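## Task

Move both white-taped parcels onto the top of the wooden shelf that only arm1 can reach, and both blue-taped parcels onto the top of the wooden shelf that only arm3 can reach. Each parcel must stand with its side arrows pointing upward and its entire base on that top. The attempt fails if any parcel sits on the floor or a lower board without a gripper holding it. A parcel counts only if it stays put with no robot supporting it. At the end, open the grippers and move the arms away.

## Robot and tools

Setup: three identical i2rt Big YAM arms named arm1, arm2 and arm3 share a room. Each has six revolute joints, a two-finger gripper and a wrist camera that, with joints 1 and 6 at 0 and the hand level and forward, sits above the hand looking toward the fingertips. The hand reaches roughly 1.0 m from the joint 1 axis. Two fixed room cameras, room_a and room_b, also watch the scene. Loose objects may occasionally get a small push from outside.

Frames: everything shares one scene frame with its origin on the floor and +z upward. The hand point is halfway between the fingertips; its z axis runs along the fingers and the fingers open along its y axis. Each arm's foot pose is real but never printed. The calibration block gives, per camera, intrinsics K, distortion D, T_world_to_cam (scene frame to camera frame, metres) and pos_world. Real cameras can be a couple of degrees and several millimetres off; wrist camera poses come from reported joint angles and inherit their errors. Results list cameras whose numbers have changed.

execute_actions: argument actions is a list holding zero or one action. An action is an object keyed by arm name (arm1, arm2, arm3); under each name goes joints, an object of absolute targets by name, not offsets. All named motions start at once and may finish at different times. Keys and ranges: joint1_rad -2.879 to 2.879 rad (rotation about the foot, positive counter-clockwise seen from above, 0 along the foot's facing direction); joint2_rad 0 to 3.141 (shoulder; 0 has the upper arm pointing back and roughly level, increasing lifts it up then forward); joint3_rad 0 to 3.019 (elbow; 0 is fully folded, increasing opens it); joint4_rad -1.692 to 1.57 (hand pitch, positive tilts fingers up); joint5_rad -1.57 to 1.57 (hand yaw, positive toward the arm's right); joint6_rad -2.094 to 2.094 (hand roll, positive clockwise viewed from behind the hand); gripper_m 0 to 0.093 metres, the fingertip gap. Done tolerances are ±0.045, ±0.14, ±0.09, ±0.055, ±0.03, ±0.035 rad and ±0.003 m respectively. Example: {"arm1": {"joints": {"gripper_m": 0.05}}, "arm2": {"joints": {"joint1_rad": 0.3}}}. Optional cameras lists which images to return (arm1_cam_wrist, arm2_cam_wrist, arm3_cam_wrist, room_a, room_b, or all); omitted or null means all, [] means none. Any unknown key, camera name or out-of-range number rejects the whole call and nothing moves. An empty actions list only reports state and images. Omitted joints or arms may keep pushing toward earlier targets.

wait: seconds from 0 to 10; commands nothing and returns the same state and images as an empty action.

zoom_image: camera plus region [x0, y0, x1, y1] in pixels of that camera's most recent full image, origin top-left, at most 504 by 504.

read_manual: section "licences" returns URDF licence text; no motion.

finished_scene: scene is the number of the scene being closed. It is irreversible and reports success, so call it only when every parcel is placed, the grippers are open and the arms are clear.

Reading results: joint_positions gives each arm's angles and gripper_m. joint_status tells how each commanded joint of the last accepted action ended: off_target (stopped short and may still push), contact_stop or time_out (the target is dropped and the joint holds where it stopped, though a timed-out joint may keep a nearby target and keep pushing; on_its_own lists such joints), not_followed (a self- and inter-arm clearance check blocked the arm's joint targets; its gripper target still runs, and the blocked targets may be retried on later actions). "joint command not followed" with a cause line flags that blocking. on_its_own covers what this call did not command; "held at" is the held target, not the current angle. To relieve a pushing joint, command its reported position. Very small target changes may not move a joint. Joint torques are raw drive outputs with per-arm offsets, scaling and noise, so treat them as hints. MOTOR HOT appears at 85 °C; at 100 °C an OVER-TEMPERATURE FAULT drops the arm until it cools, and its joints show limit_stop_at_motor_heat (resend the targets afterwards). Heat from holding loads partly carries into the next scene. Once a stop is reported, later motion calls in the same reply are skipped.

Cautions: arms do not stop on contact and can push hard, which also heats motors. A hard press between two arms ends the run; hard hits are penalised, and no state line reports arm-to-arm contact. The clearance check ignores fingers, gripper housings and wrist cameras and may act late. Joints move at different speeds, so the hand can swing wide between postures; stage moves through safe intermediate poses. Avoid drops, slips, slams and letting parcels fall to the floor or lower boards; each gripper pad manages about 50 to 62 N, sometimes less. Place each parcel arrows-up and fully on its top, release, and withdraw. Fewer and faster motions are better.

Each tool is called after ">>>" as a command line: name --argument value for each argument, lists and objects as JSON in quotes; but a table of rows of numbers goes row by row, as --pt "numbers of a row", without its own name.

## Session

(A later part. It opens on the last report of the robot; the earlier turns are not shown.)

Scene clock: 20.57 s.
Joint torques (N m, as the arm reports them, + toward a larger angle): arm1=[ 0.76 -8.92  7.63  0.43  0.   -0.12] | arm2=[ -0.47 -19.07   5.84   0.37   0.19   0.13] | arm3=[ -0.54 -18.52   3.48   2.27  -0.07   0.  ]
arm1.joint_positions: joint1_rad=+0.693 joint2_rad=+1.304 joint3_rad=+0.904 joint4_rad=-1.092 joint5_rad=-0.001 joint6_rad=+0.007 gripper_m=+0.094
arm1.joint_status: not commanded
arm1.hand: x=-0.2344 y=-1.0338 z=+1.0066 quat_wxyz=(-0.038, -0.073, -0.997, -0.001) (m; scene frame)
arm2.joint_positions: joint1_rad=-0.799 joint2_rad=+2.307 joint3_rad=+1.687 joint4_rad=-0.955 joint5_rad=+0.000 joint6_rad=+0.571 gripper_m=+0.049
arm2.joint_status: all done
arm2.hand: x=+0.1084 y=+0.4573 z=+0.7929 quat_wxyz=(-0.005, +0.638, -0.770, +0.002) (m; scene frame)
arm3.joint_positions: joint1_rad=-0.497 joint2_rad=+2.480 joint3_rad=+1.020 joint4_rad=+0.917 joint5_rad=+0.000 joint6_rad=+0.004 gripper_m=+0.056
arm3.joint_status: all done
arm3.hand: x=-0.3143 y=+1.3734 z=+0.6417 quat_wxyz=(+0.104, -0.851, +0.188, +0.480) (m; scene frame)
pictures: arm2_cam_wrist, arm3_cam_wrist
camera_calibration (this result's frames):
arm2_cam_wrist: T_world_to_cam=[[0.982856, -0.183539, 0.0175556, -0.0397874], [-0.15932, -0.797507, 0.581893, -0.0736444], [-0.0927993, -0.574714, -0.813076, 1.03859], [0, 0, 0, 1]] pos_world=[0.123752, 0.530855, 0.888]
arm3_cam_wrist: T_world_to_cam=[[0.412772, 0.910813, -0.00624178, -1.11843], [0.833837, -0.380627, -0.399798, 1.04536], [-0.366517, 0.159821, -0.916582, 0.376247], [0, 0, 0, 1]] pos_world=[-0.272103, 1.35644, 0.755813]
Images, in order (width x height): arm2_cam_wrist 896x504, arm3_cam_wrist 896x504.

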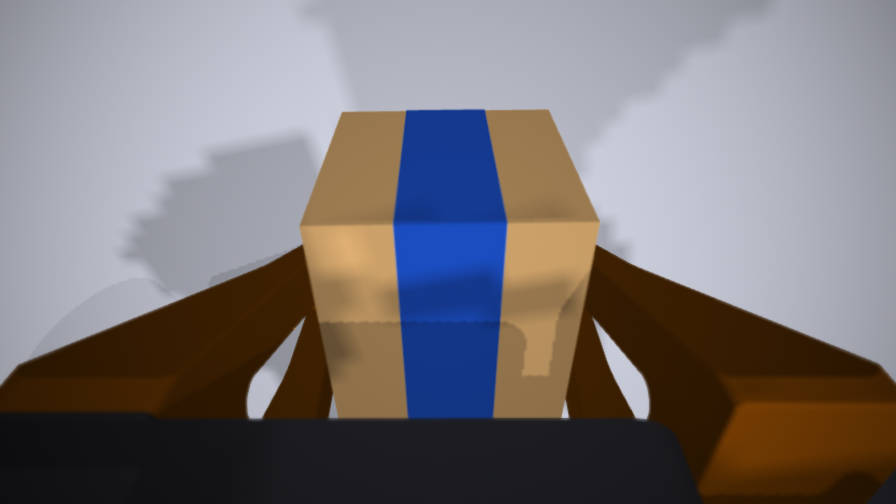

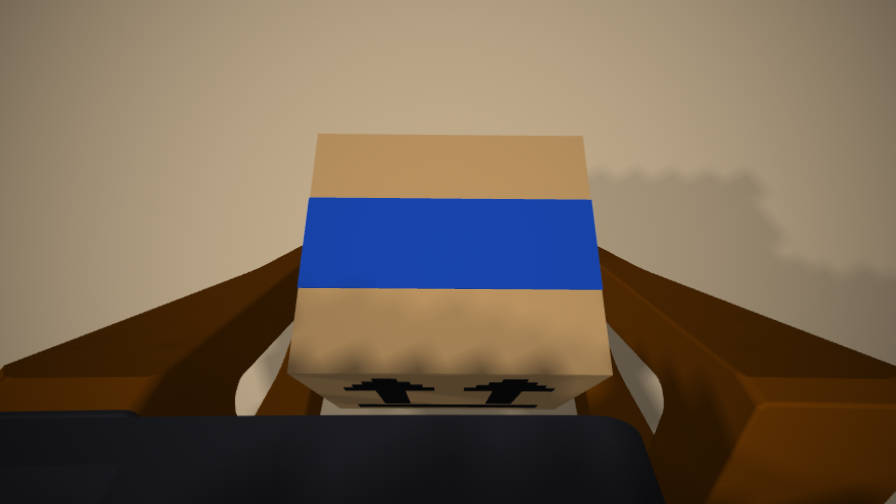

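>>> execute_actions --actions '[{"arm2": {"joints": {"joint3_rad": 1.652, "joint4_rad": -0.92}}, "arm3": {"joints": {"gripper_m": 0.093}}}]' --cameras '["arm2_cam_wrist", "arm3_cam_wrist"]'

Scene clock: 21.33 s.
Joint torques (N m, as the arm reports them, + toward a larger angle): arm1=[ 0.69 -9.02  7.62  0.45 -0.02 -0.11] | arm2=[ -0.47 -18.21   5.2    0.44   0.18   0.13] | arm3=[ -0.6  -18.65   3.54   2.3   -0.07   0.  ]
arm1.joint_positions: joint1_rad=+0.693 joint2_rad=+1.304 joint3_rad=+0.904 joint4_rad=-1.092 joint5_rad=-0.001 joint6_rad=+0.007 gripper_m=+0.094
arm1.joint_status: not commanded
arm1.hand: x=-0.2344 y=-1.0338 z=+1.0066 quat_wxyz=(-0.038, -0.073, -0.997, -0.001) (m; scene frame)
arm2.joint_positions: joint1_rad=-0.799 joint2_rad=+2.298 joint3_rad=+1.668 joint4_rad=-0.931 joint5_rad=+0.000 joint6_rad=+0.571 gripper_m=+0.049
arm2.joint_status: all done
arm2.hand: x=+0.1087 y=+0.4566 z=+0.7926 quat_wxyz=(-0.007, +0.638, -0.770, -0.005) (m; scene frame)
arm3.joint_positions: joint1_rad=-0.497 joint2_rad=+2.480 joint3_rad=+1.020 joint4_rad=+0.917 joint5_rad=+0.000 joint6_rad=+0.004 gripper_m=+0.093
arm3.joint_status: all done
arm3.hand: x=-0.3143 y=+1.3734 z=+0.6417 quat_wxyz=(+0.104, -0.851, +0.188, +0.480) (m; scene frame)
pictures: arm2_cam_wrist, arm3_cam_wrist
camera_calibration (this result's frames):
arm2_cam_wrist: T_world_to_cam=[[0.982959, -0.183567, 0.00973646, -0.0340259], [-0.156052, -0.805282, 0.571987, -0.0629822], [-0.0971575, -0.563759, -0.820205, 1.03907], [0, 0, 0, 1]] pos_world=[0.124571, 0.528819, 0.888604]
arm3_cam_wrist: T_world_to_cam=[[0.412772, 0.910813, -0.00624178, -1.11843], [0.833837, -0.380627, -0.399798, 1.04536], [-0.366517, 0.159821, -0.916582, 0.376247], [0, 0, 0, 1]] pos_world=[-0.272103, 1.35644, 0.755813]
Images, in order (width x height): arm2_cam_wrist 896x504, arm3_cam_wrist 896x504.

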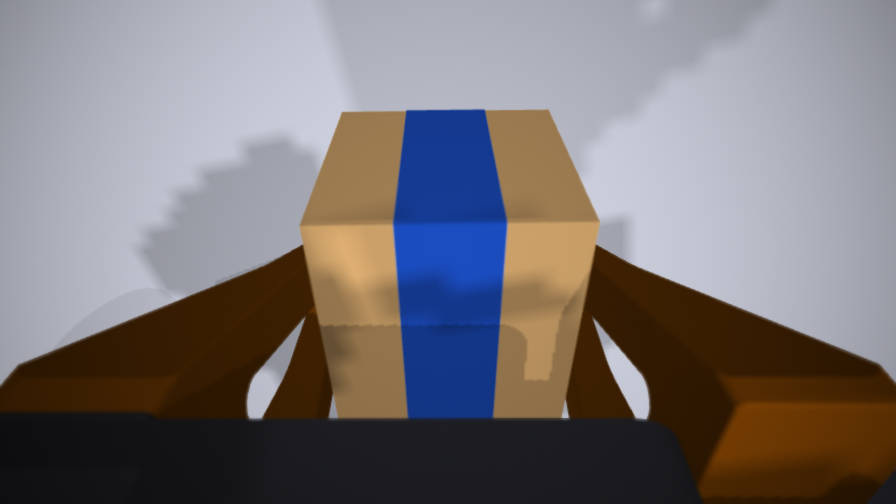

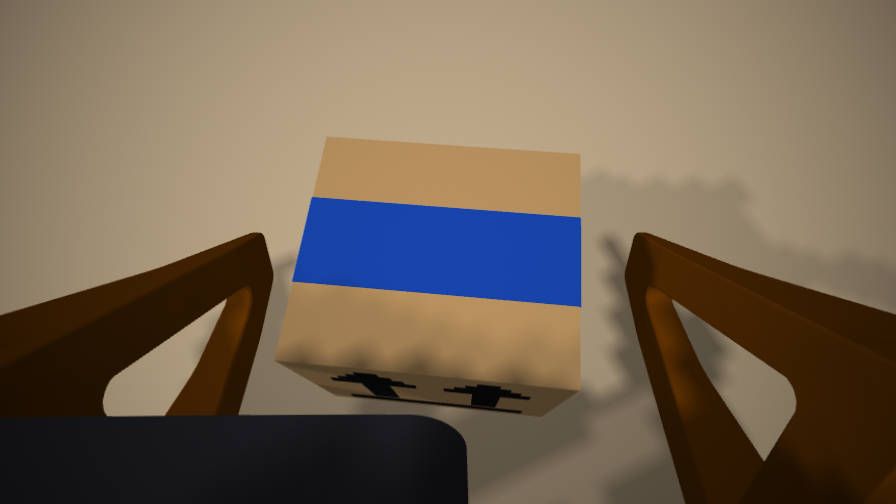

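>>> execute_actions --actions '[{"arm2": {"joints": {"gripper_m": 0.093, "joint3_rad": 1.668}}}]' --cameras '[]'

>>> execute_actions --actions '[{"arm2": {"joints": {"joint2_rad": 2.12, "joint4_rad": -0.8, "joint6_rad": 0.57}}, "arm3": {"joints": {"joint2_rad": 2.1}}}]' --cameras '[]'

Scene clock: 22.17 s.
Joint torques (N m, as the arm reports them, + toward a larger angle): arm1=[ 0.7  -8.84  7.65  0.44 -0.02 -0.12] | arm2=[ -0.5  -18.87   6.25   0.37   0.17   0.13] | arm3=[ -0.59 -18.35   3.52   2.29  -0.07   0.  ]
arm1.joint_positions: joint1_rad=+0.693 joint2_rad=+1.304 joint3_rad=+0.904 joint4_rad=-1.092 joint5_rad=-0.001 joint6_rad=+0.007 gripper_m=+0.094
arm1.joint_status: not commanded
arm1.hand: x=-0.2344 y=-1.0338 z=+1.0066 quat_wxyz=(-0.038, -0.073, -0.997, -0.001) (m; scene frame)
arm2.joint_positions: joint1_rad=-0.799 joint2_rad=+2.298 joint3_rad=+1.668 joint4_rad=-0.930 joint5_rad=+0.000 joint6_rad=+0.571 gripper_m=+0.093
arm2.joint_status: all done
arm2.hand: x=+0.1086 y=+0.4567 z=+0.7926 quat_wxyz=(-0.007, +0.638, -0.770, -0.005) (m; scene frame)
arm3.joint_positions: joint1_rad=-0.497 joint2_rad=+2.480 joint3_rad=+1.020 joint4_rad=+0.917 joint5_rad=+0.000 joint6_rad=+0.004 gripper_m=+0.093
arm3.joint_status: not commanded
arm3.hand: x=-0.3143 y=+1.3734 z=+0.6417 quat_wxyz=(+0.104, -0.851, +0.188, +0.480) (m; scene frame)
pictures: none
No camera images: the call's "cameras" was empty. Leave "cameras" out to get every camera's image.

Scene clock: 23.43 s.
Joint torques (N m, as the arm reports them, + toward a larger angle): arm1=[ 0.88 -8.85  7.66  0.43 -0.01 -0.12] | arm2=[ -0.46 -17.35   7.88   0.82   0.17  -0.02] | arm3=[ -0.51 -15.94   6.82   2.62  -0.07   0.  ]
arm1.joint_positions: joint1_rad=+0.693 joint2_rad=+1.304 joint3_rad=+0.904 joint4_rad=-1.092 joint5_rad=-0.001 joint6_rad=+0.007 gripper_m=+0.094
arm1.joint_status: not commanded
arm1.hand: x=-0.2344 y=-1.0338 z=+1.0066 quat_wxyz=(-0.038, -0.073, -0.997, -0.001) (m; scene frame)
arm2.joint_positions: joint1_rad=-0.799 joint2_rad=+2.106 joint3_rad=+1.660 joint4_rad=-0.807 joint5_rad=+0.000 joint6_rad=+0.571 gripper_m=+0.093
arm2.joint_status: all done
arm2.hand: x=+0.0853 y=+0.5107 z=+0.9188 quat_wxyz=(-0.054, +0.631, -0.759, -0.151) (m; scene frame)
arm3.joint_positions: joint1_rad=-0.497 joint2_rad=+2.070 joint3_rad=+1.025 joint4_rad=+0.911 joint5_rad=+0.000 joint6_rad=+0.004 gripper_m=+0.093
arm3.joint_status: all done
arm3.hand: x=-0.3901 y=+1.4084 z=+0.9063 quat_wxyz=(+0.139, -0.736, +0.163, +0.643) (m; scene frame)
pictures: none
No camera images: the call's "cameras" was empty. Leave "cameras" out to get every camera's image.

>>> execute_actions --actions '[{"arm2": {"joints": {"joint1_rad": -1.32, "joint2_rad": 1.64, "joint3_rad": 0.59, "joint4_rad": 0.53, "joint6_rad": 0}}, "arm3": {"joints": {"joint1_rad": 1.32, "joint2_rad": 2.2, "joint3_rad": 1.985, "joint4_rad": -1.34}}}]' --cameras '["arm2_cam_wrist", "arm3_cam_wrist"]'

Scene clock: 26.87 s.
Joint torques (N m, as the arm reports them, + toward a larger angle): arm1=[ 0.6  -9.    7.62  0.44 -0.02 -0.12] | arm2=[-0.67 -9.71  5.17  2.16  0.11 -0.14] | arm3=[  0.01 -23.69  11.51   0.67  -0.02   0.  ]
arm1.joint_positions: joint1_rad=+0.693 joint2_rad=+1.304 joint3_rad=+0.904 joint4_rad=-1.092 joint5_rad=-0.001 joint6_rad=+0.007 gripper_m=+0.094
arm1.joint_status: not commanded
arm1.hand: x=-0.2344 y=-1.0338 z=+1.0066 quat_wxyz=(-0.038, -0.073, -0.997, -0.001) (m; scene frame)
arm2.joint_positions: joint1_rad=-1.315 joint2_rad=+1.646 joint3_rad=+0.590 joint4_rad=+0.512 joint5_rad=+0.001 joint6_rad=+0.011 gripper_m=+0.093
arm2.joint_status: all done
arm2.hand: x=+0.4134 y=+0.3785 z=+0.9403 quat_wxyz=(-0.372, +0.571, -0.655, -0.326) (m; scene frame)
arm3.joint_positions: joint1_rad=+1.316 joint2_rad=+2.198 joint3_rad=+1.956 joint4_rad=-1.331 joint5_rad=-0.002 joint6_rad=+0.003 gripper_m=+0.093
arm3.joint_status: all done
arm3.hand: x=+0.1178 y=+0.4589 z=+0.9000 quat_wxyz=(+0.000, -0.772, -0.636, -0.002) (m; scene frame)
pictures: arm2_cam_wrist, arm3_cam_wrist
camera_calibration (this result's frames):
arm2_cam_wrist: T_world_to_cam=[[0.989843, -0.142125, 0.00331383, -0.361801], [-0.129117, -0.908515, -0.397403, 0.776648], [0.0594916, 0.392939, -0.917638, 0.810585], [0, 0, 0, 1]] pos_world=[0.410182, 0.335665, 1.05366]
arm3_cam_wrist: T_world_to_cam=[[-0.98172, 0.190023, -0.010835, 0.0369365], [0.148835, 0.80192, 0.578595, -0.902256], [0.118635, 0.566405, -0.815543, 0.582874], [0, 0, 0, 1]] pos_world=[0.101399, 0.386376, 0.997799]
Images, in order (width x height): arm2_cam_wrist 896x504, arm3_cam_wrist 896x504.

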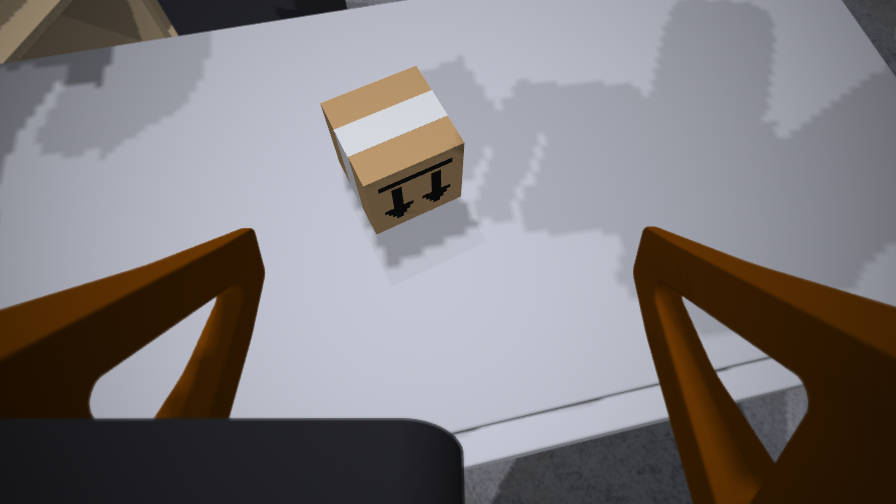

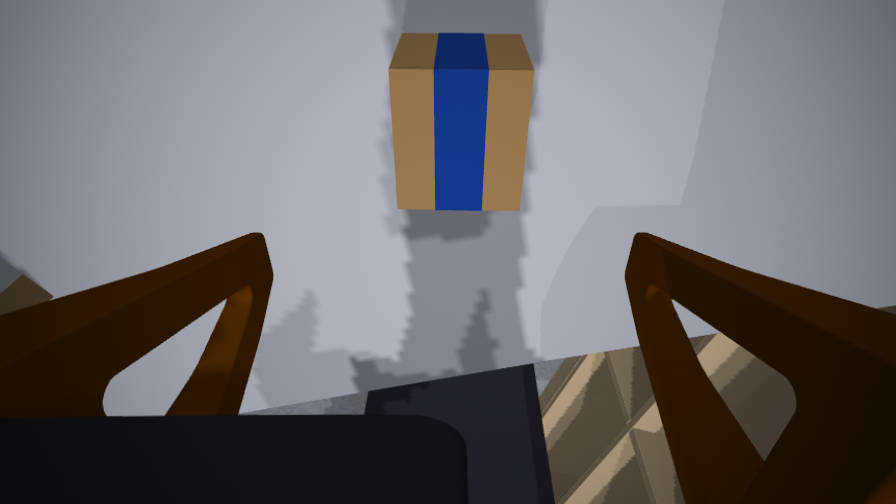

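>>> execute_actions --actions '[{"arm2": {"joints": {"joint1_rad": -1.4, "joint2_rad": 2.27, "joint3_rad": 1.085, "joint4_rad": 0.625, "joint5_rad": -0.454, "joint6_rad": -0.295}}, "arm3": {"joints": {"joint2_rad": 2.315, "joint3_rad": 1.835, "joint4_rad": -1.1}}}]' --cameras '["arm2_cam_wrist", "arm3_cam_wrist"]'

Scene clock: 29.27 s.
Joint torques (N m, as the arm reports them, + toward a larger angle): arm1=[ 0.7  -8.88  7.66  0.44 -0.01 -0.12] | arm2=[ -0.05 -15.29   5.86   1.59   0.02  -0.12] | arm3=[ -0.07 -23.85   9.34   1.26  -0.07   0.  ]
arm1.joint_positions: joint1_rad=+0.693 joint2_rad=+1.304 joint3_rad=+0.904 joint4_rad=-1.092 joint5_rad=-0.001 joint6_rad=+0.007 gripper_m=+0.094
arm1.joint_status: not commanded
arm1.hand: x=-0.2344 y=-1.0338 z=+1.0066 quat_wxyz=(-0.038, -0.073, -0.997, -0.001) (m; scene frame)
arm2.joint_positions: joint1_rad=-1.405 joint2_rad=+2.271 joint3_rad=+1.060 joint4_rad=+0.620 joint5_rad=-0.456 joint6_rad=-0.283 gripper_m=+0.093
arm2.joint_status: all done
arm2.hand: x=+0.4139 y=+0.5104 z=+0.7897 quat_wxyz=(-0.298, +0.700, -0.508, -0.404) (m; scene frame)
arm3.joint_positions: joint1_rad=+1.317 joint2_rad=+2.311 joint3_rad=+1.823 joint4_rad=-1.108 joint5_rad=+0.000 joint6_rad=+0.003 gripper_m=+0.093
arm3.joint_status: all done
arm3.hand: x=+0.1203 y=+0.4690 z=+0.7801 quat_wxyz=(+0.007, -0.771, -0.636, -0.010) (m; scene frame)
pictures: arm2_cam_wrist, arm3_cam_wrist
camera_calibration (this result's frames):
arm2_cam_wrist: T_world_to_cam=[[0.953818, 0.300169, 0.01142, -0.560287], [0.27798, -0.867624, -0.412256, 0.659078], [-0.113839, 0.396392, -0.910996, 0.685228], [0, 0, 0, 1]] pos_world=[0.429206, 0.468394, 0.902348]
arm3_cam_wrist: T_world_to_cam=[[-0.98199, 0.188703, -0.00927798, 0.0356794], [0.146023, 0.789216, 0.596503, -0.849085], [0.119884, 0.584405, -0.802557, 0.460269], [0, 0, 0, 1]] pos_world=[0.103844, 0.394395, 0.876204]
Images, in order (width x height): arm2_cam_wrist 896x504, arm3_cam_wrist 896x504.

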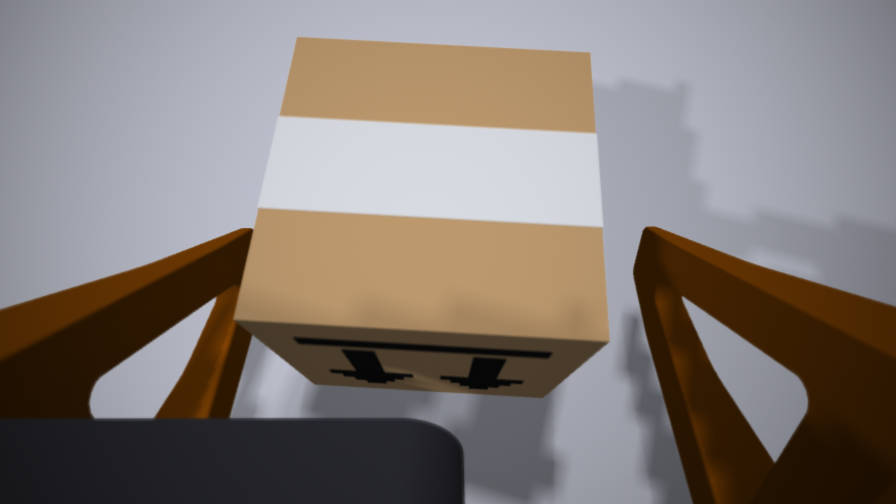

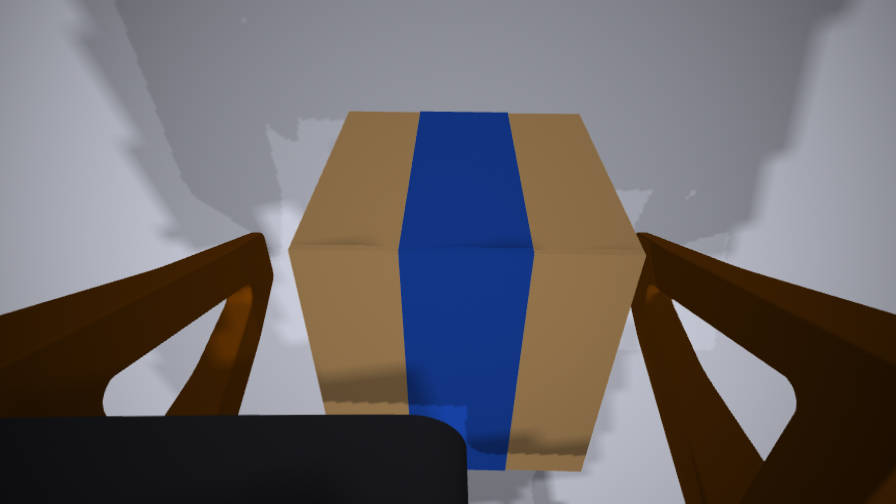

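>>> execute_actions --actions '[{"arm2": {"joints": {"gripper_m": 0.045}}, "arm3": {"joints": {"gripper_m": 0.04}}}]' --cameras '["arm2_cam_wrist"]'

Scene clock: 30.13 s.
Joint torques (N m, as the arm reports them, + toward a larger angle): arm1=[ 0.64 -8.83  7.62  0.4  -0.01 -0.11] | arm2=[ -0.04 -15.61   5.85   1.59   0.    -0.14] | arm3=[ -0.06 -23.91   9.33   1.26  -0.07   0.  ]
arm1.joint_positions: joint1_rad=+0.693 joint2_rad=+1.304 joint3_rad=+0.904 joint4_rad=-1.092 joint5_rad=-0.001 joint6_rad=+0.007 gripper_m=+0.094
arm1.joint_status: not commanded
arm1.hand: x=-0.2344 y=-1.0338 z=+1.0066 quat_wxyz=(-0.038, -0.073, -0.997, -0.001) (m; scene frame)
arm2.joint_positions: joint1_rad=-1.405 joint2_rad=+2.271 joint3_rad=+1.060 joint4_rad=+0.620 joint5_rad=-0.456 joint6_rad=-0.284 gripper_m=+0.058
arm2.joint_status: gripper_m off_target (ended at +0.058, target +0.045)
arm2.hand: x=+0.4139 y=+0.5104 z=+0.7897 quat_wxyz=(-0.298, +0.700, -0.508, -0.403) (m; scene frame)
arm3.joint_positions: joint1_rad=+1.317 joint2_rad=+2.311 joint3_rad=+1.823 joint4_rad=-1.108 joint5_rad=+0.000 joint6_rad=+0.003 gripper_m=+0.050
arm3.joint_status: gripper_m off_target (ended at +0.050, target +0.040)
arm3.hand: x=+0.1203 y=+0.4690 z=+0.7801 quat_wxyz=(+0.007, -0.771, -0.636, -0.010) (m; scene frame)
pictures: arm2_cam_wrist
camera_calibration (this result's frames):
arm2_cam_wrist: T_world_to_cam=[[0.95379, 0.300225, 0.0122647, -0.561034], [0.278377, -0.867543, -0.412159, 0.658781], [-0.1131, 0.396527, -0.911029, 0.684868], [0, 0, 0, 1]] pos_world=[0.429177, 0.468388, 0.902339]
Images, in order (width x height): arm2_cam_wrist 896x504.

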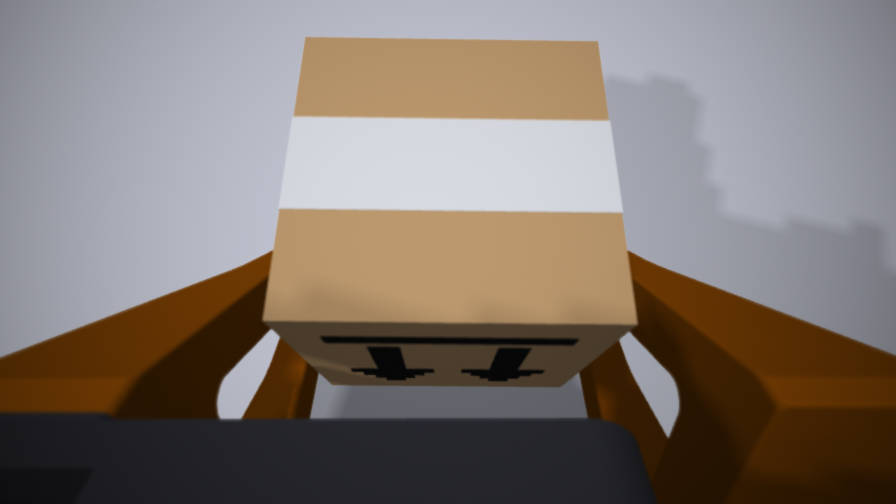

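>>> execute_actions --actions '[{"arm2": {"joints": {"joint1_rad": 1.13, "joint2_rad": 1.6, "joint3_rad": 1.32, "joint4_rad": -1.69, "joint5_rad": 0, "joint6_rad": 0}}, "arm3": {"joints": {"joint1_rad": 0.0, "joint2_rad": 2.2, "joint4_rad": -1.21}}}]' --cameras '["arm3_cam_wrist", "room_a"]'

Scene clock: 34.37 s.
Joint torques (N m, as the arm reports them, + toward a larger angle): arm1=[ 0.78 -8.93  7.66  0.4  -0.02 -0.12] | arm2=[ -1.1  -11.8    6.89  -1.26   0.22   0.17] | arm3=[ -0.73 -23.47   9.8    0.67  -0.14   0.  ]
arm1.joint_positions: joint1_rad=+0.693 joint2_rad=+1.304 joint3_rad=+0.904 joint4_rad=-1.092 joint5_rad=-0.001 joint6_rad=+0.007 gripper_m=+0.094
arm1.joint_status: not commanded
arm1.hand: x=-0.2344 y=-1.0338 z=+1.0066 quat_wxyz=(-0.038, -0.073, -0.997, -0.001) (m; scene frame)
arm2.joint_positions: joint1_rad=+1.137 joint2_rad=+1.612 joint3_rad=+1.319 joint4_rad=-1.670 joint5_rad=-0.002 joint6_rad=-0.012 gripper_m=+0.058
arm2.joint_status: all done
joint sent to its limit — the command would take arm2.joint4_rad past its lower limit, so that joint was sent only as far as its limit.
arm2.hand: x=+0.0688 y=-0.3911 z=+1.0570 quat_wxyz=(-0.071, +0.909, +0.364, +0.188) (m; scene frame)
arm3.joint_positions: joint1_rad=+0.004 joint2_rad=+2.199 joint3_rad=+1.823 joint4_rad=-1.202 joint5_rad=+0.001 joint6_rad=+0.003 gripper_m=+0.050
arm3.joint_status: all done
arm3.hand: x=-0.4076 y=+1.0716 z=+0.8505 quat_wxyz=(+0.000, -0.999, -0.033, -0.004) (m; scene frame)
pictures: arm3_cam_wrist, room_a
camera_calibration (this result's frames):
arm3_cam_wrist: T_world_to_cam=[[-0.0676252, 0.997683, -0.00742851, -1.09161], [0.810623, 0.0592835, 0.58256, -0.224585], [0.581651, 0.0333741, -0.812754, 1.01527], [0, 0, 0, 1]] pos_world=[-0.4823, 1.06851, 0.947891]
Images, in order (width x height): arm3_cam_wrist 896x504, room_a 896x504.

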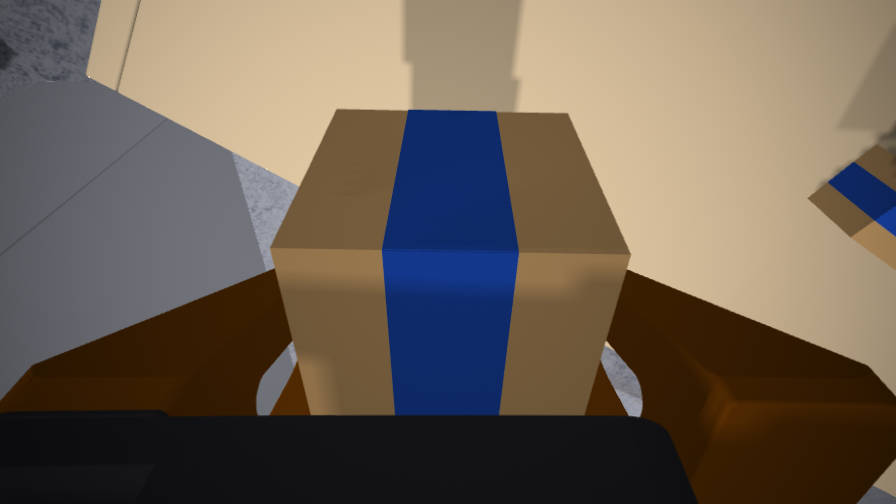

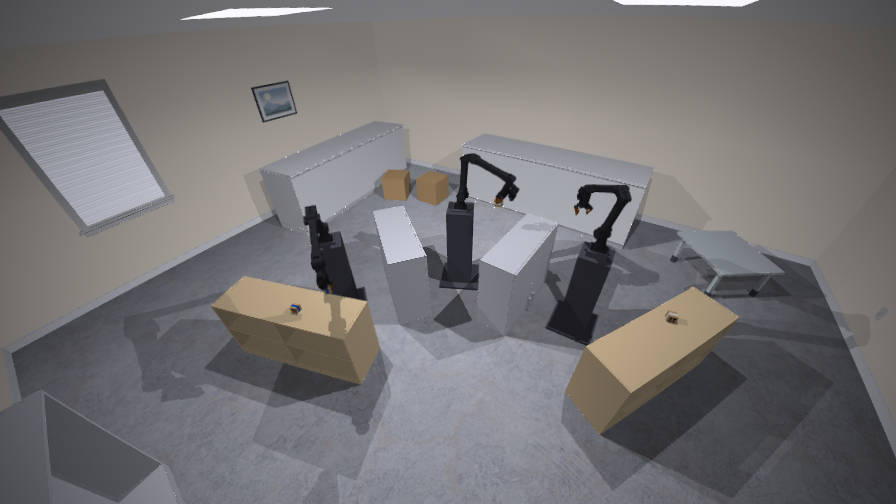

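>>> execute_actions --actions '[{"arm2": {"joints": {"joint1_rad": 1.125, "joint2_rad": 2.49, "joint3_rad": 2.055, "joint4_rad": -1.61}}, "arm3": {"joints": {"joint2_rad": 2.53, "joint4_rad": -0.88}}}]' --cameras '["arm2_cam_wrist", "arm3_cam_wrist"]'

Scene clock: 36.23 s.
Joint torques (N m, as the arm reports them, + toward a larger angle): arm1=[ 0.74 -8.79  7.6   0.42 -0.01 -0.13] | arm2=[ -0.74 -20.53   8.73  -0.74   0.18   0.14] | arm3=[ -0.55 -25.84   8.45   1.21  -0.14   0.  ]
arm1.joint_positions: joint1_rad=+0.693 joint2_rad=+1.304 joint3_rad=+0.904 joint4_rad=-1.092 joint5_rad=-0.001 joint6_rad=+0.007 gripper_m=+0.094
arm1.joint_status: not commanded
arm1.hand: x=-0.2344 y=-1.0338 z=+1.0066 quat_wxyz=(-0.038, -0.073, -0.997, -0.001) (m; scene frame)
arm2.joint_positions: joint1_rad=+1.132 joint2_rad=+2.492 joint3_rad=+2.016 joint4_rad=-1.617 joint5_rad=-0.001 joint6_rad=-0.011 gripper_m=+0.057
arm2.joint_status: all done
arm2.hand: x=-0.0807 y=-0.5263 z=+0.8037 quat_wxyz=(-0.094, +0.897, +0.356, +0.246) (m; scene frame)
arm3.joint_positions: joint1_rad=+0.004 joint2_rad=+2.541 joint3_rad=+1.818 joint4_rad=-0.888 joint5_rad=+0.001 joint6_rad=+0.004 gripper_m=+0.050
arm3.joint_status: all done
arm3.hand: x=-0.4033 y=+1.0718 z=+0.6292 quat_wxyz=(+0.001, -0.999, -0.033, -0.021) (m; scene frame)
pictures: arm2_cam_wrist, arm3_cam_wrist
camera_calibration (this result's frames):
arm2_cam_wrist: T_world_to_cam=[[-0.688157, 0.725561, -0.00098358, 0.323816], [0.289094, 0.275433, 0.916821, -0.562809], [0.665481, 0.630632, -0.399296, 0.827504], [0, 0, 0, 1]] pos_world=[-0.165148, -0.601783, 0.846733]
arm3_cam_wrist: T_world_to_cam=[[-0.0666367, 0.99775, -0.00734612, -1.09282], [0.790239, 0.0572698, 0.610116, -0.122596], [0.609164, 0.034851, -0.792278, 0.829547], [0, 0, 0, 1]] pos_world=[-0.481272, 1.06847, 0.724002]
Images, in order (width x height): arm2_cam_wrist 896x504, arm3_cam_wrist 896x504.

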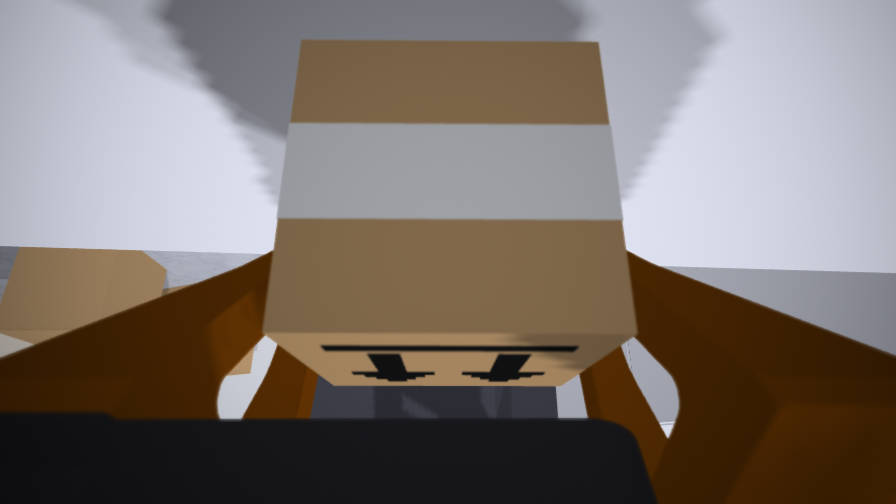

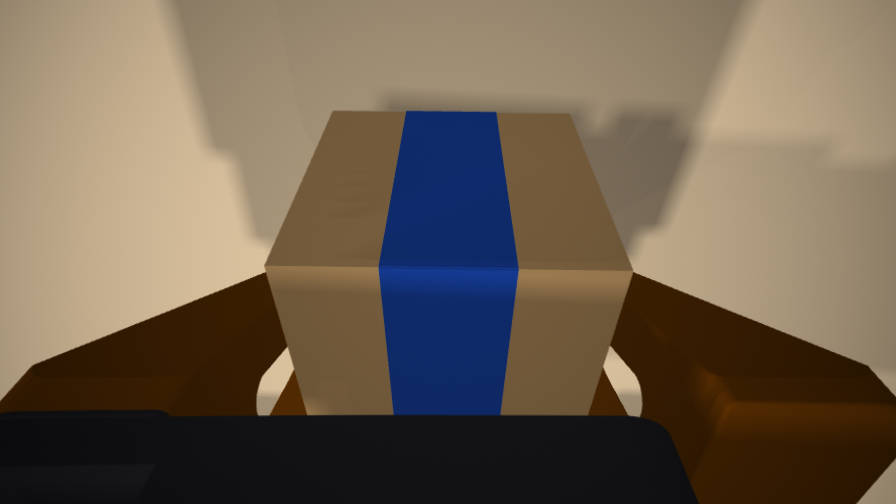

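>>> execute_actions --actions '[{"arm2": {"joints": {"gripper_m": 0.093}}, "arm3": {"joints": {"gripper_m": 0.093}}}]' --cameras '["arm2_cam_wrist", "arm3_cam_wrist"]'

Scene clock: 36.93 s.
Joint torques (N m, as the arm reports them, + toward a larger angle): arm1=[ 0.84 -8.84  7.66  0.4  -0.01 -0.12] | arm2=[ -0.66 -20.2    8.81  -0.72   0.18   0.14] | arm3=[ -0.51 -25.62   8.42   1.2   -0.13   0.  ]
arm1.joint_positions: joint1_rad=+0.693 joint2_rad=+1.304 joint3_rad=+0.904 joint4_rad=-1.092 joint5_rad=-0.001 joint6_rad=+0.007 gripper_m=+0.094
arm1.joint_status: not commanded
arm1.hand: x=-0.2344 y=-1.0338 z=+1.0066 quat_wxyz=(-0.038, -0.073, -0.997, -0.001) (m; scene frame)
arm2.joint_positions: joint1_rad=+1.132 joint2_rad=+2.492 joint3_rad=+2.016 joint4_rad=-1.617 joint5_rad=-0.001 joint6_rad=-0.011 gripper_m=+0.093
arm2.joint_status: all done
arm2.hand: x=-0.0807 y=-0.5263 z=+0.8037 quat_wxyz=(-0.094, +0.897, +0.356, +0.246) (m; scene frame)
arm3.joint_positions: joint1_rad=+0.004 joint2_rad=+2.541 joint3_rad=+1.818 joint4_rad=-0.888 joint5_rad=+0.001 joint6_rad=+0.004 gripper_m=+0.093
arm3.joint_status: all done
arm3.hand: x=-0.4033 y=+1.0718 z=+0.6292 quat_wxyz=(+0.001, -0.999, -0.033, -0.021) (m; scene frame)
pictures: arm2_cam_wrist, arm3_cam_wrist
camera_calibration (this result's frames):
arm2_cam_wrist: T_world_to_cam=[[-0.687919, 0.725788, -0.000789463, 0.323798], [0.289304, 0.275207, 0.916823, -0.562912], [0.665636, 0.630471, -0.399293, 0.827429], [0, 0, 0, 1]] pos_world=[-0.165167, -0.601761, 0.846733]
arm3_cam_wrist: T_world_to_cam=[[-0.0666367, 0.99775, -0.00734612, -1.09282], [0.790239, 0.0572698, 0.610116, -0.122596], [0.609164, 0.034851, -0.792278, 0.829547], [0, 0, 0, 1]] pos_world=[-0.481272, 1.06847, 0.724002]
Images, in order (width x height): arm2_cam_wrist 896x504, arm3_cam_wrist 896x504.

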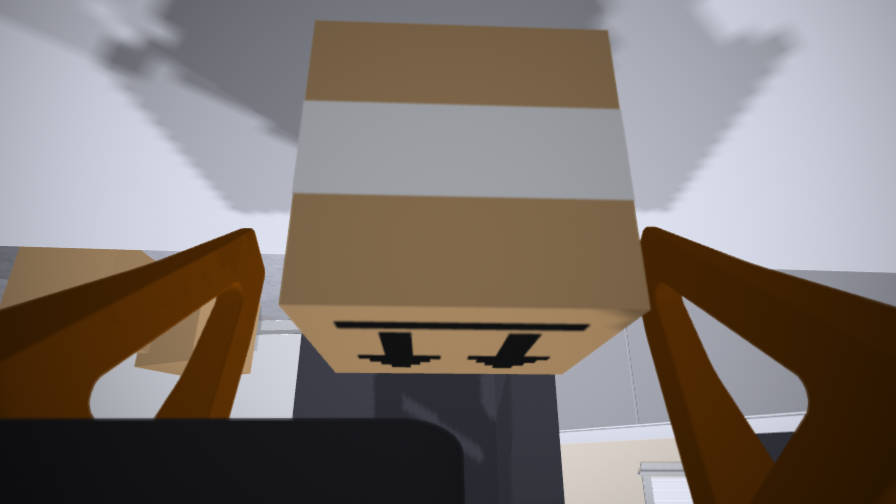

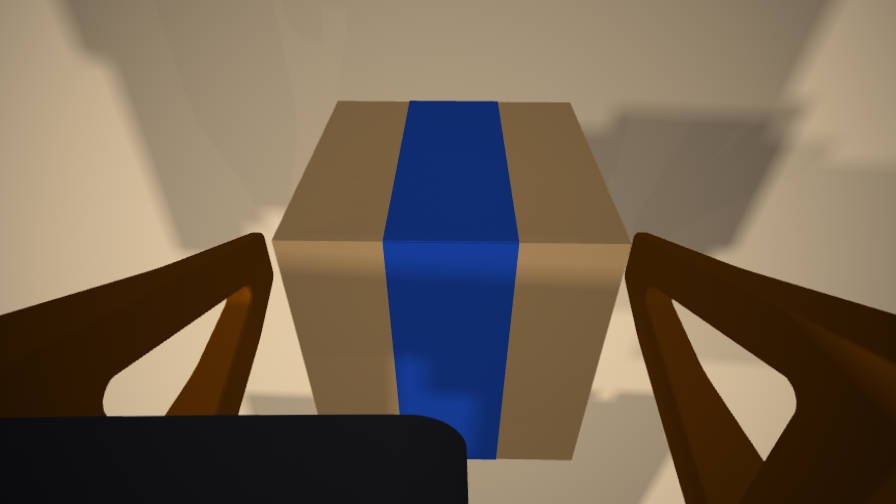

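>>> execute_actions --actions '[{"arm1": {"joints": {"joint1_rad": 1.22, "joint2_rad": 2.5, "joint3_rad": 2.39, "joint4_rad": -1.66}}, "arm2": {"joints": {"joint2_rad": 0.9, "joint3_rad": 0.6, "joint4_rad": -1.2}}, "arm3": {"joints": {"joint2_rad": 2.0, "joint4_rad": -1.3}}}]' --cameras '[]'

>>> execute_actions --actions '[{"arm1": {"joints": {"joint1_rad": 1.595}}}]' --cameras '["arm1_cam_wrist"]'

Scene clock: 41.57 s.
Joint torques (N m, as the arm reports them, + toward a larger angle): arm1=[ -0.32 -23.85  10.38  -0.04  -0.01  -0.12] | arm2=[-0.66 -1.78  7.4   0.35  0.18  0.14] | arm3=[ -0.59 -19.49  10.     0.94  -0.13   0.  ]
arm1.joint_positions: joint1_rad=+1.231 joint2_rad=+2.484 joint3_rad=+2.360 joint4_rad=-1.652 joint5_rad=-0.001 joint6_rad=+0.007 gripper_m=+0.094
arm1.joint_status: all done
arm1.hand: x=+0.0480 y=-0.7148 z=+0.9081 quat_wxyz=(+0.101, +0.194, -0.976, +0.016) (m; scene frame)
arm2.joint_positions: joint1_rad=+1.132 joint2_rad=+0.898 joint3_rad=+0.603 joint4_rad=-1.206 joint5_rad=-0.001 joint6_rad=-0.011 gripper_m=+0.093
arm2.joint_status: all done
arm2.hand: x=+0.1821 y=-0.2838 z=+1.0028 quat_wxyz=(+0.011, +0.929, +0.369, -0.027) (m; scene frame)
arm3.joint_positions: joint1_rad=+0.004 joint2_rad=+1.975 joint3_rad=+1.834 joint4_rad=-1.291 joint5_rad=+0.001 joint6_rad=+0.004 gripper_m=+0.093
arm3.joint_status: all done
arm3.hand: x=-0.3999 y=+1.0723 z=+0.9939 quat_wxyz=(-0.002, -0.997, -0.033, +0.068) (m; scene frame)
pictures: none
No camera images: the call's "cameras" was empty. Leave "cameras" out to get every camera's image.

Scene clock: 43.20 s.
Joint torques (N m, as the arm reports them, + toward a larger angle): arm1=[  1.63 -24.1   10.45  -0.05   0.04  -0.11] | arm2=[-0.58 -1.73  7.31  0.35  0.17  0.14] | arm3=[ -0.59 -19.58   9.86   0.92  -0.13   0.  ]
arm1.joint_positions: joint1_rad=+1.585 joint2_rad=+2.484 joint3_rad=+2.360 joint4_rad=-1.652 joint5_rad=-0.002 joint6_rad=+0.005 gripper_m=+0.094
arm1.joint_status: all done
arm1.hand: x=-0.0848 y=-0.5102 z=+0.9099 quat_wxyz=(+0.095, +0.364, -0.926, +0.033) (m; scene frame)
arm2.joint_positions: joint1_rad=+1.132 joint2_rad=+0.898 joint3_rad=+0.603 joint4_rad=-1.206 joint5_rad=-0.001 joint6_rad=-0.011 gripper_m=+0.093
arm2.joint_status: not commanded
arm2.hand: x=+0.1821 y=-0.2838 z=+1.0028 quat_wxyz=(+0.011, +0.929, +0.369, -0.027) (m; scene frame)
arm3.joint_positions: joint1_rad=+0.004 joint2_rad=+1.975 joint3_rad=+1.834 joint4_rad=-1.291 joint5_rad=+0.001 joint6_rad=+0.004 gripper_m=+0.093
arm3.joint_status: not commanded
arm3.hand: x=-0.3999 y=+1.0723 z=+0.9939 quat_wxyz=(-0.002, -0.997, -0.033, +0.068) (m; scene frame)
pictures: arm1_cam_wrist
camera_calibration (this result's frames):
arm1_cam_wrist: T_world_to_cam=[[0.671573, -0.740912, -0.00626668, -0.316371], [-0.498703, -0.458254, 0.73573, -0.942306], [-0.547983, -0.490971, -0.677246, 0.440952], [0, 0, 0, 1]] pos_world=[-0.015831, -0.449725, 0.989933]
Images, in order (width x height): arm1_cam_wrist 896x504.

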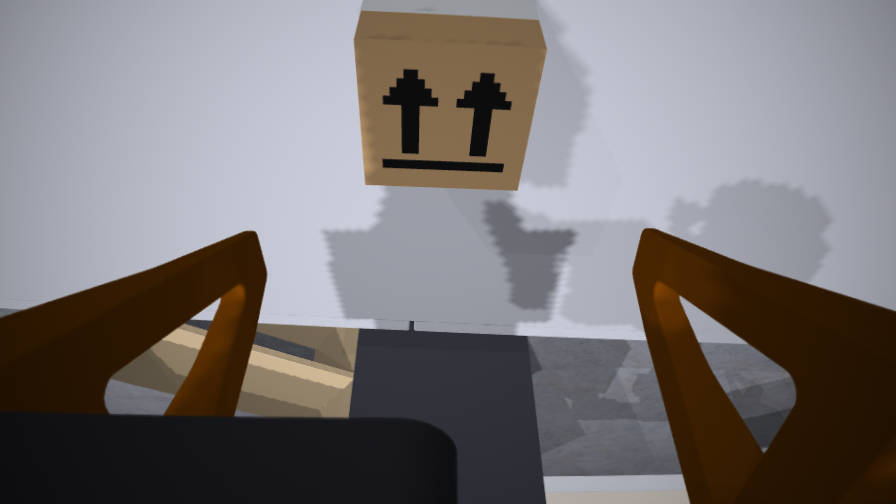

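>>> execute_actions --actions '[{"arm1": {"joints": {"joint2_rad": 2.64, "joint4_rad": -1.56, "joint6_rad": 0.04}}}]' --cameras '["arm1_cam_wrist"]'

Scene clock: 45.10 s.
Joint torques (N m, as the arm reports them, + toward a larger angle): arm1=[  1.25 -25.53   9.49   0.37   0.05   0.04] | arm2=[-0.72 -1.79  7.32  0.36  0.18  0.14] | arm3=[ -0.57 -19.35   9.85   0.94  -0.13   0.  ]
arm1.joint_positions: joint1_rad=+1.585 joint2_rad=+2.635 joint3_rad=+2.367 joint4_rad=-1.567 joint5_rad=-0.002 joint6_rad=+0.032 gripper_m=+0.094
arm1.joint_status: all done
arm1.hand: x=-0.0865 y=-0.5108 z=+0.8065 quat_wxyz=(+0.122, +0.350, -0.928, +0.046) (m; scene frame)
arm2.joint_positions: joint1_rad=+1.132 joint2_rad=+0.898 joint3_rad=+0.603 joint4_rad=-1.206 joint5_rad=-0.001 joint6_rad=-0.011 gripper_m=+0.093
arm2.joint_status: not commanded
arm2.hand: x=+0.1821 y=-0.2838 z=+1.0028 quat_wxyz=(+0.011, +0.929, +0.369, -0.027) (m; scene frame)
arm3.joint_positions: joint1_rad=+0.004 joint2_rad=+1.975 joint3_rad=+1.834 joint4_rad=-1.291 joint5_rad=+0.001 joint6_rad=+0.004 gripper_m=+0.093
arm3.joint_status: not commanded
arm3.hand: x=-0.3999 y=+1.0723 z=+0.9939 quat_wxyz=(-0.002, -0.997, -0.033, +0.068) (m; scene frame)
pictures: arm1_cam_wrist
camera_calibration (this result's frames):
arm1_cam_wrist: T_world_to_cam=[[0.652026, -0.758195, 0.00167928, -0.333243], [-0.480688, -0.411663, 0.774256, -0.873035], [-0.586346, -0.505642, -0.63287, 0.323069], [0, 0, 0, 1]] pos_world=[-0.0129438, -0.448702, 0.880973]
Images, in order (width x height): arm1_cam_wrist 896x504.

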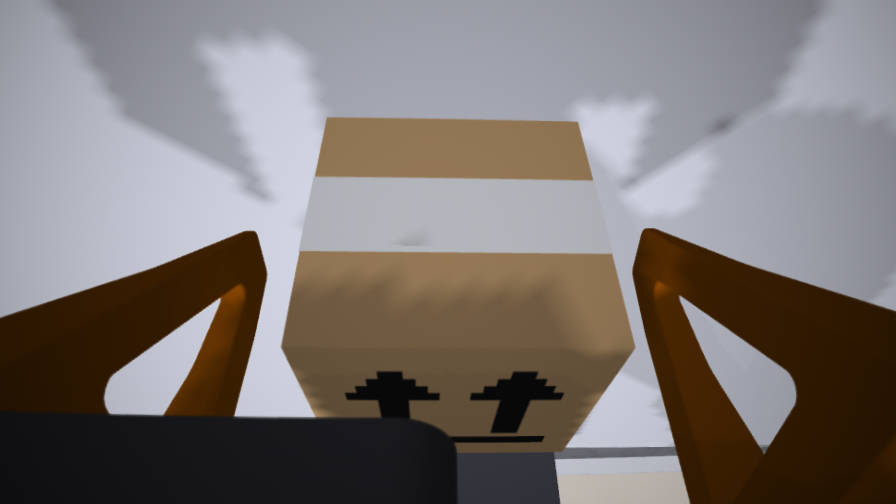

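>>> execute_actions --actions '[{"arm1": {"joints": {"gripper_m": 0.045}}}]' --cameras '[]'

>>> execute_actions --actions '[{"arm1": {"joints": {"joint1_rad": -1.4, "joint2_rad": 2.22, "joint3_rad": 1.76, "joint4_rad": 0.19, "joint6_rad": 0.0}}}]' --cameras '["arm1_cam_wrist", "room_a"]'

Scene clock: 46.67 s.
Joint torques (N m, as the arm reports them, + toward a larger angle): arm1=[  1.2  -25.48   9.5    0.38   0.02   0.04] | arm2=[-0.68 -1.81  7.32  0.34  0.18  0.14] | arm3=[ -0.58 -19.38   9.85   0.93  -0.13   0.  ]
arm1.joint_positions: joint1_rad=+1.585 joint2_rad=+2.635 joint3_rad=+2.367 joint4_rad=-1.567 joint5_rad=-0.002 joint6_rad=+0.032 gripper_m=+0.057
arm1.joint_status: gripper_m off_target (ended at +0.057, target +0.045)
arm1.hand: x=-0.0863 y=-0.5108 z=+0.8065 quat_wxyz=(+0.122, +0.350, -0.928, +0.046) (m; scene frame)
arm2.joint_positions: joint1_rad=+1.132 joint2_rad=+0.898 joint3_rad=+0.603 joint4_rad=-1.206 joint5_rad=-0.001 joint6_rad=-0.011 gripper_m=+0.093
arm2.joint_status: not commanded
arm2.hand: x=+0.1821 y=-0.2838 z=+1.0028 quat_wxyz=(+0.011, +0.929, +0.369, -0.027) (m; scene frame)
arm3.joint_positions: joint1_rad=+0.004 joint2_rad=+1.975 joint3_rad=+1.834 joint4_rad=-1.291 joint5_rad=+0.001 joint6_rad=+0.004 gripper_m=+0.093
arm3.joint_status: not commanded
arm3.hand: x=-0.3999 y=+1.0723 z=+0.9939 quat_wxyz=(-0.002, -0.997, -0.033, +0.068) (m; scene frame)
pictures: none
No camera images: the call's "cameras" was empty. Leave "cameras" out to get every camera's image.

Scene clock: 49.40 s.
Joint torques (N m, as the arm reports them, + toward a larger angle): arm1=[  1.24 -23.     9.05   2.61  -0.17  -0.12] | arm2=[-0.69 -1.77  7.31  0.34  0.18  0.14] | arm3=[ -0.58 -19.33   9.84   0.94  -0.13   0.  ]
arm1.joint_positions: joint1_rad=-1.410 joint2_rad=+2.208 joint3_rad=+1.760 joint4_rad=+0.173 joint5_rad=+0.002 joint6_rad=+0.006 gripper_m=+0.057
arm1.joint_status: all done
arm1.hand: x=-1.1395 y=-1.6746 z=+1.0459 quat_wxyz=(-0.260, -0.720, -0.346, +0.543) (m; scene frame)
arm2.joint_positions: joint1_rad=+1.132 joint2_rad=+0.898 joint3_rad=+0.603 joint4_rad=-1.206 joint5_rad=-0.001 joint6_rad=-0.011 gripper_m=+0.093
arm2.joint_status: not commanded
arm2.hand: x=+0.1821 y=-0.2838 z=+1.0028 quat_wxyz=(+0.011, +0.929, +0.369, -0.027) (m; scene frame)
arm3.joint_positions: joint1_rad=+0.004 joint2_rad=+1.975 joint3_rad=+1.834 joint4_rad=-1.291 joint5_rad=+0.001 joint6_rad=+0.004 gripper_m=+0.093
arm3.joint_status: not commanded
arm3.hand: x=-0.3999 y=+1.0723 z=+0.9939 quat_wxyz=(-0.002, -0.997, -0.033, +0.068) (m; scene frame)
pictures: arm1_cam_wrist, room_a
camera_calibration (this result's frames):
arm1_cam_wrist: T_world_to_cam=[[-0.778609, 0.627438, -0.00944072, 0.17239], [0.497516, 0.608076, -0.618645, 2.23545], [-0.382421, -0.486379, -0.785614, -0.306958], [0, 0, 0, 1]] pos_world=[-1.09534, -1.61679, 1.14343]
Images, in order (width x height): arm1_cam_wrist 896x504, room_a 896x504.

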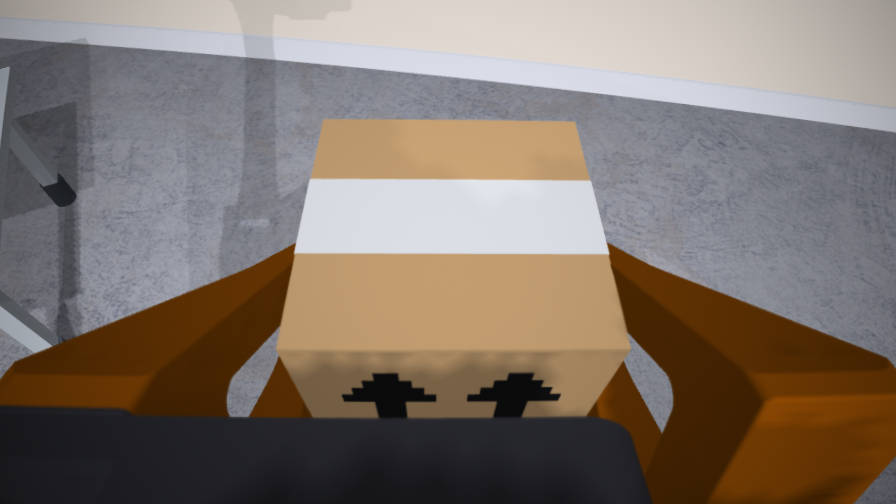

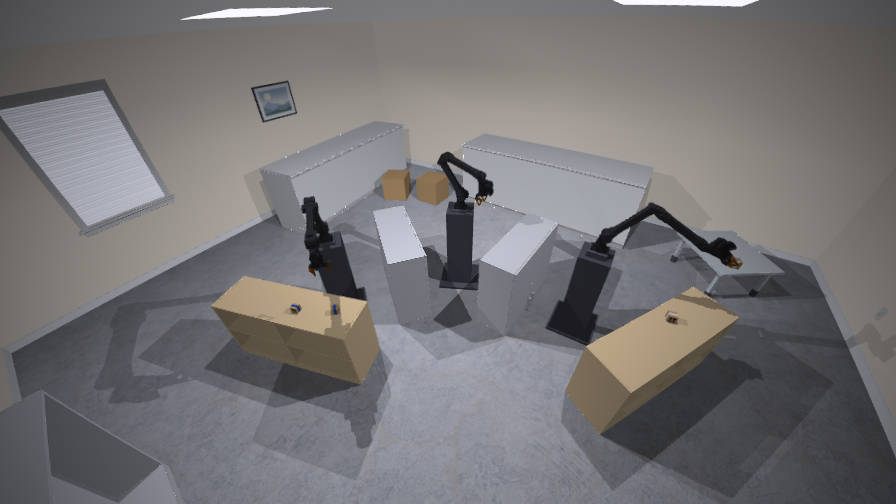

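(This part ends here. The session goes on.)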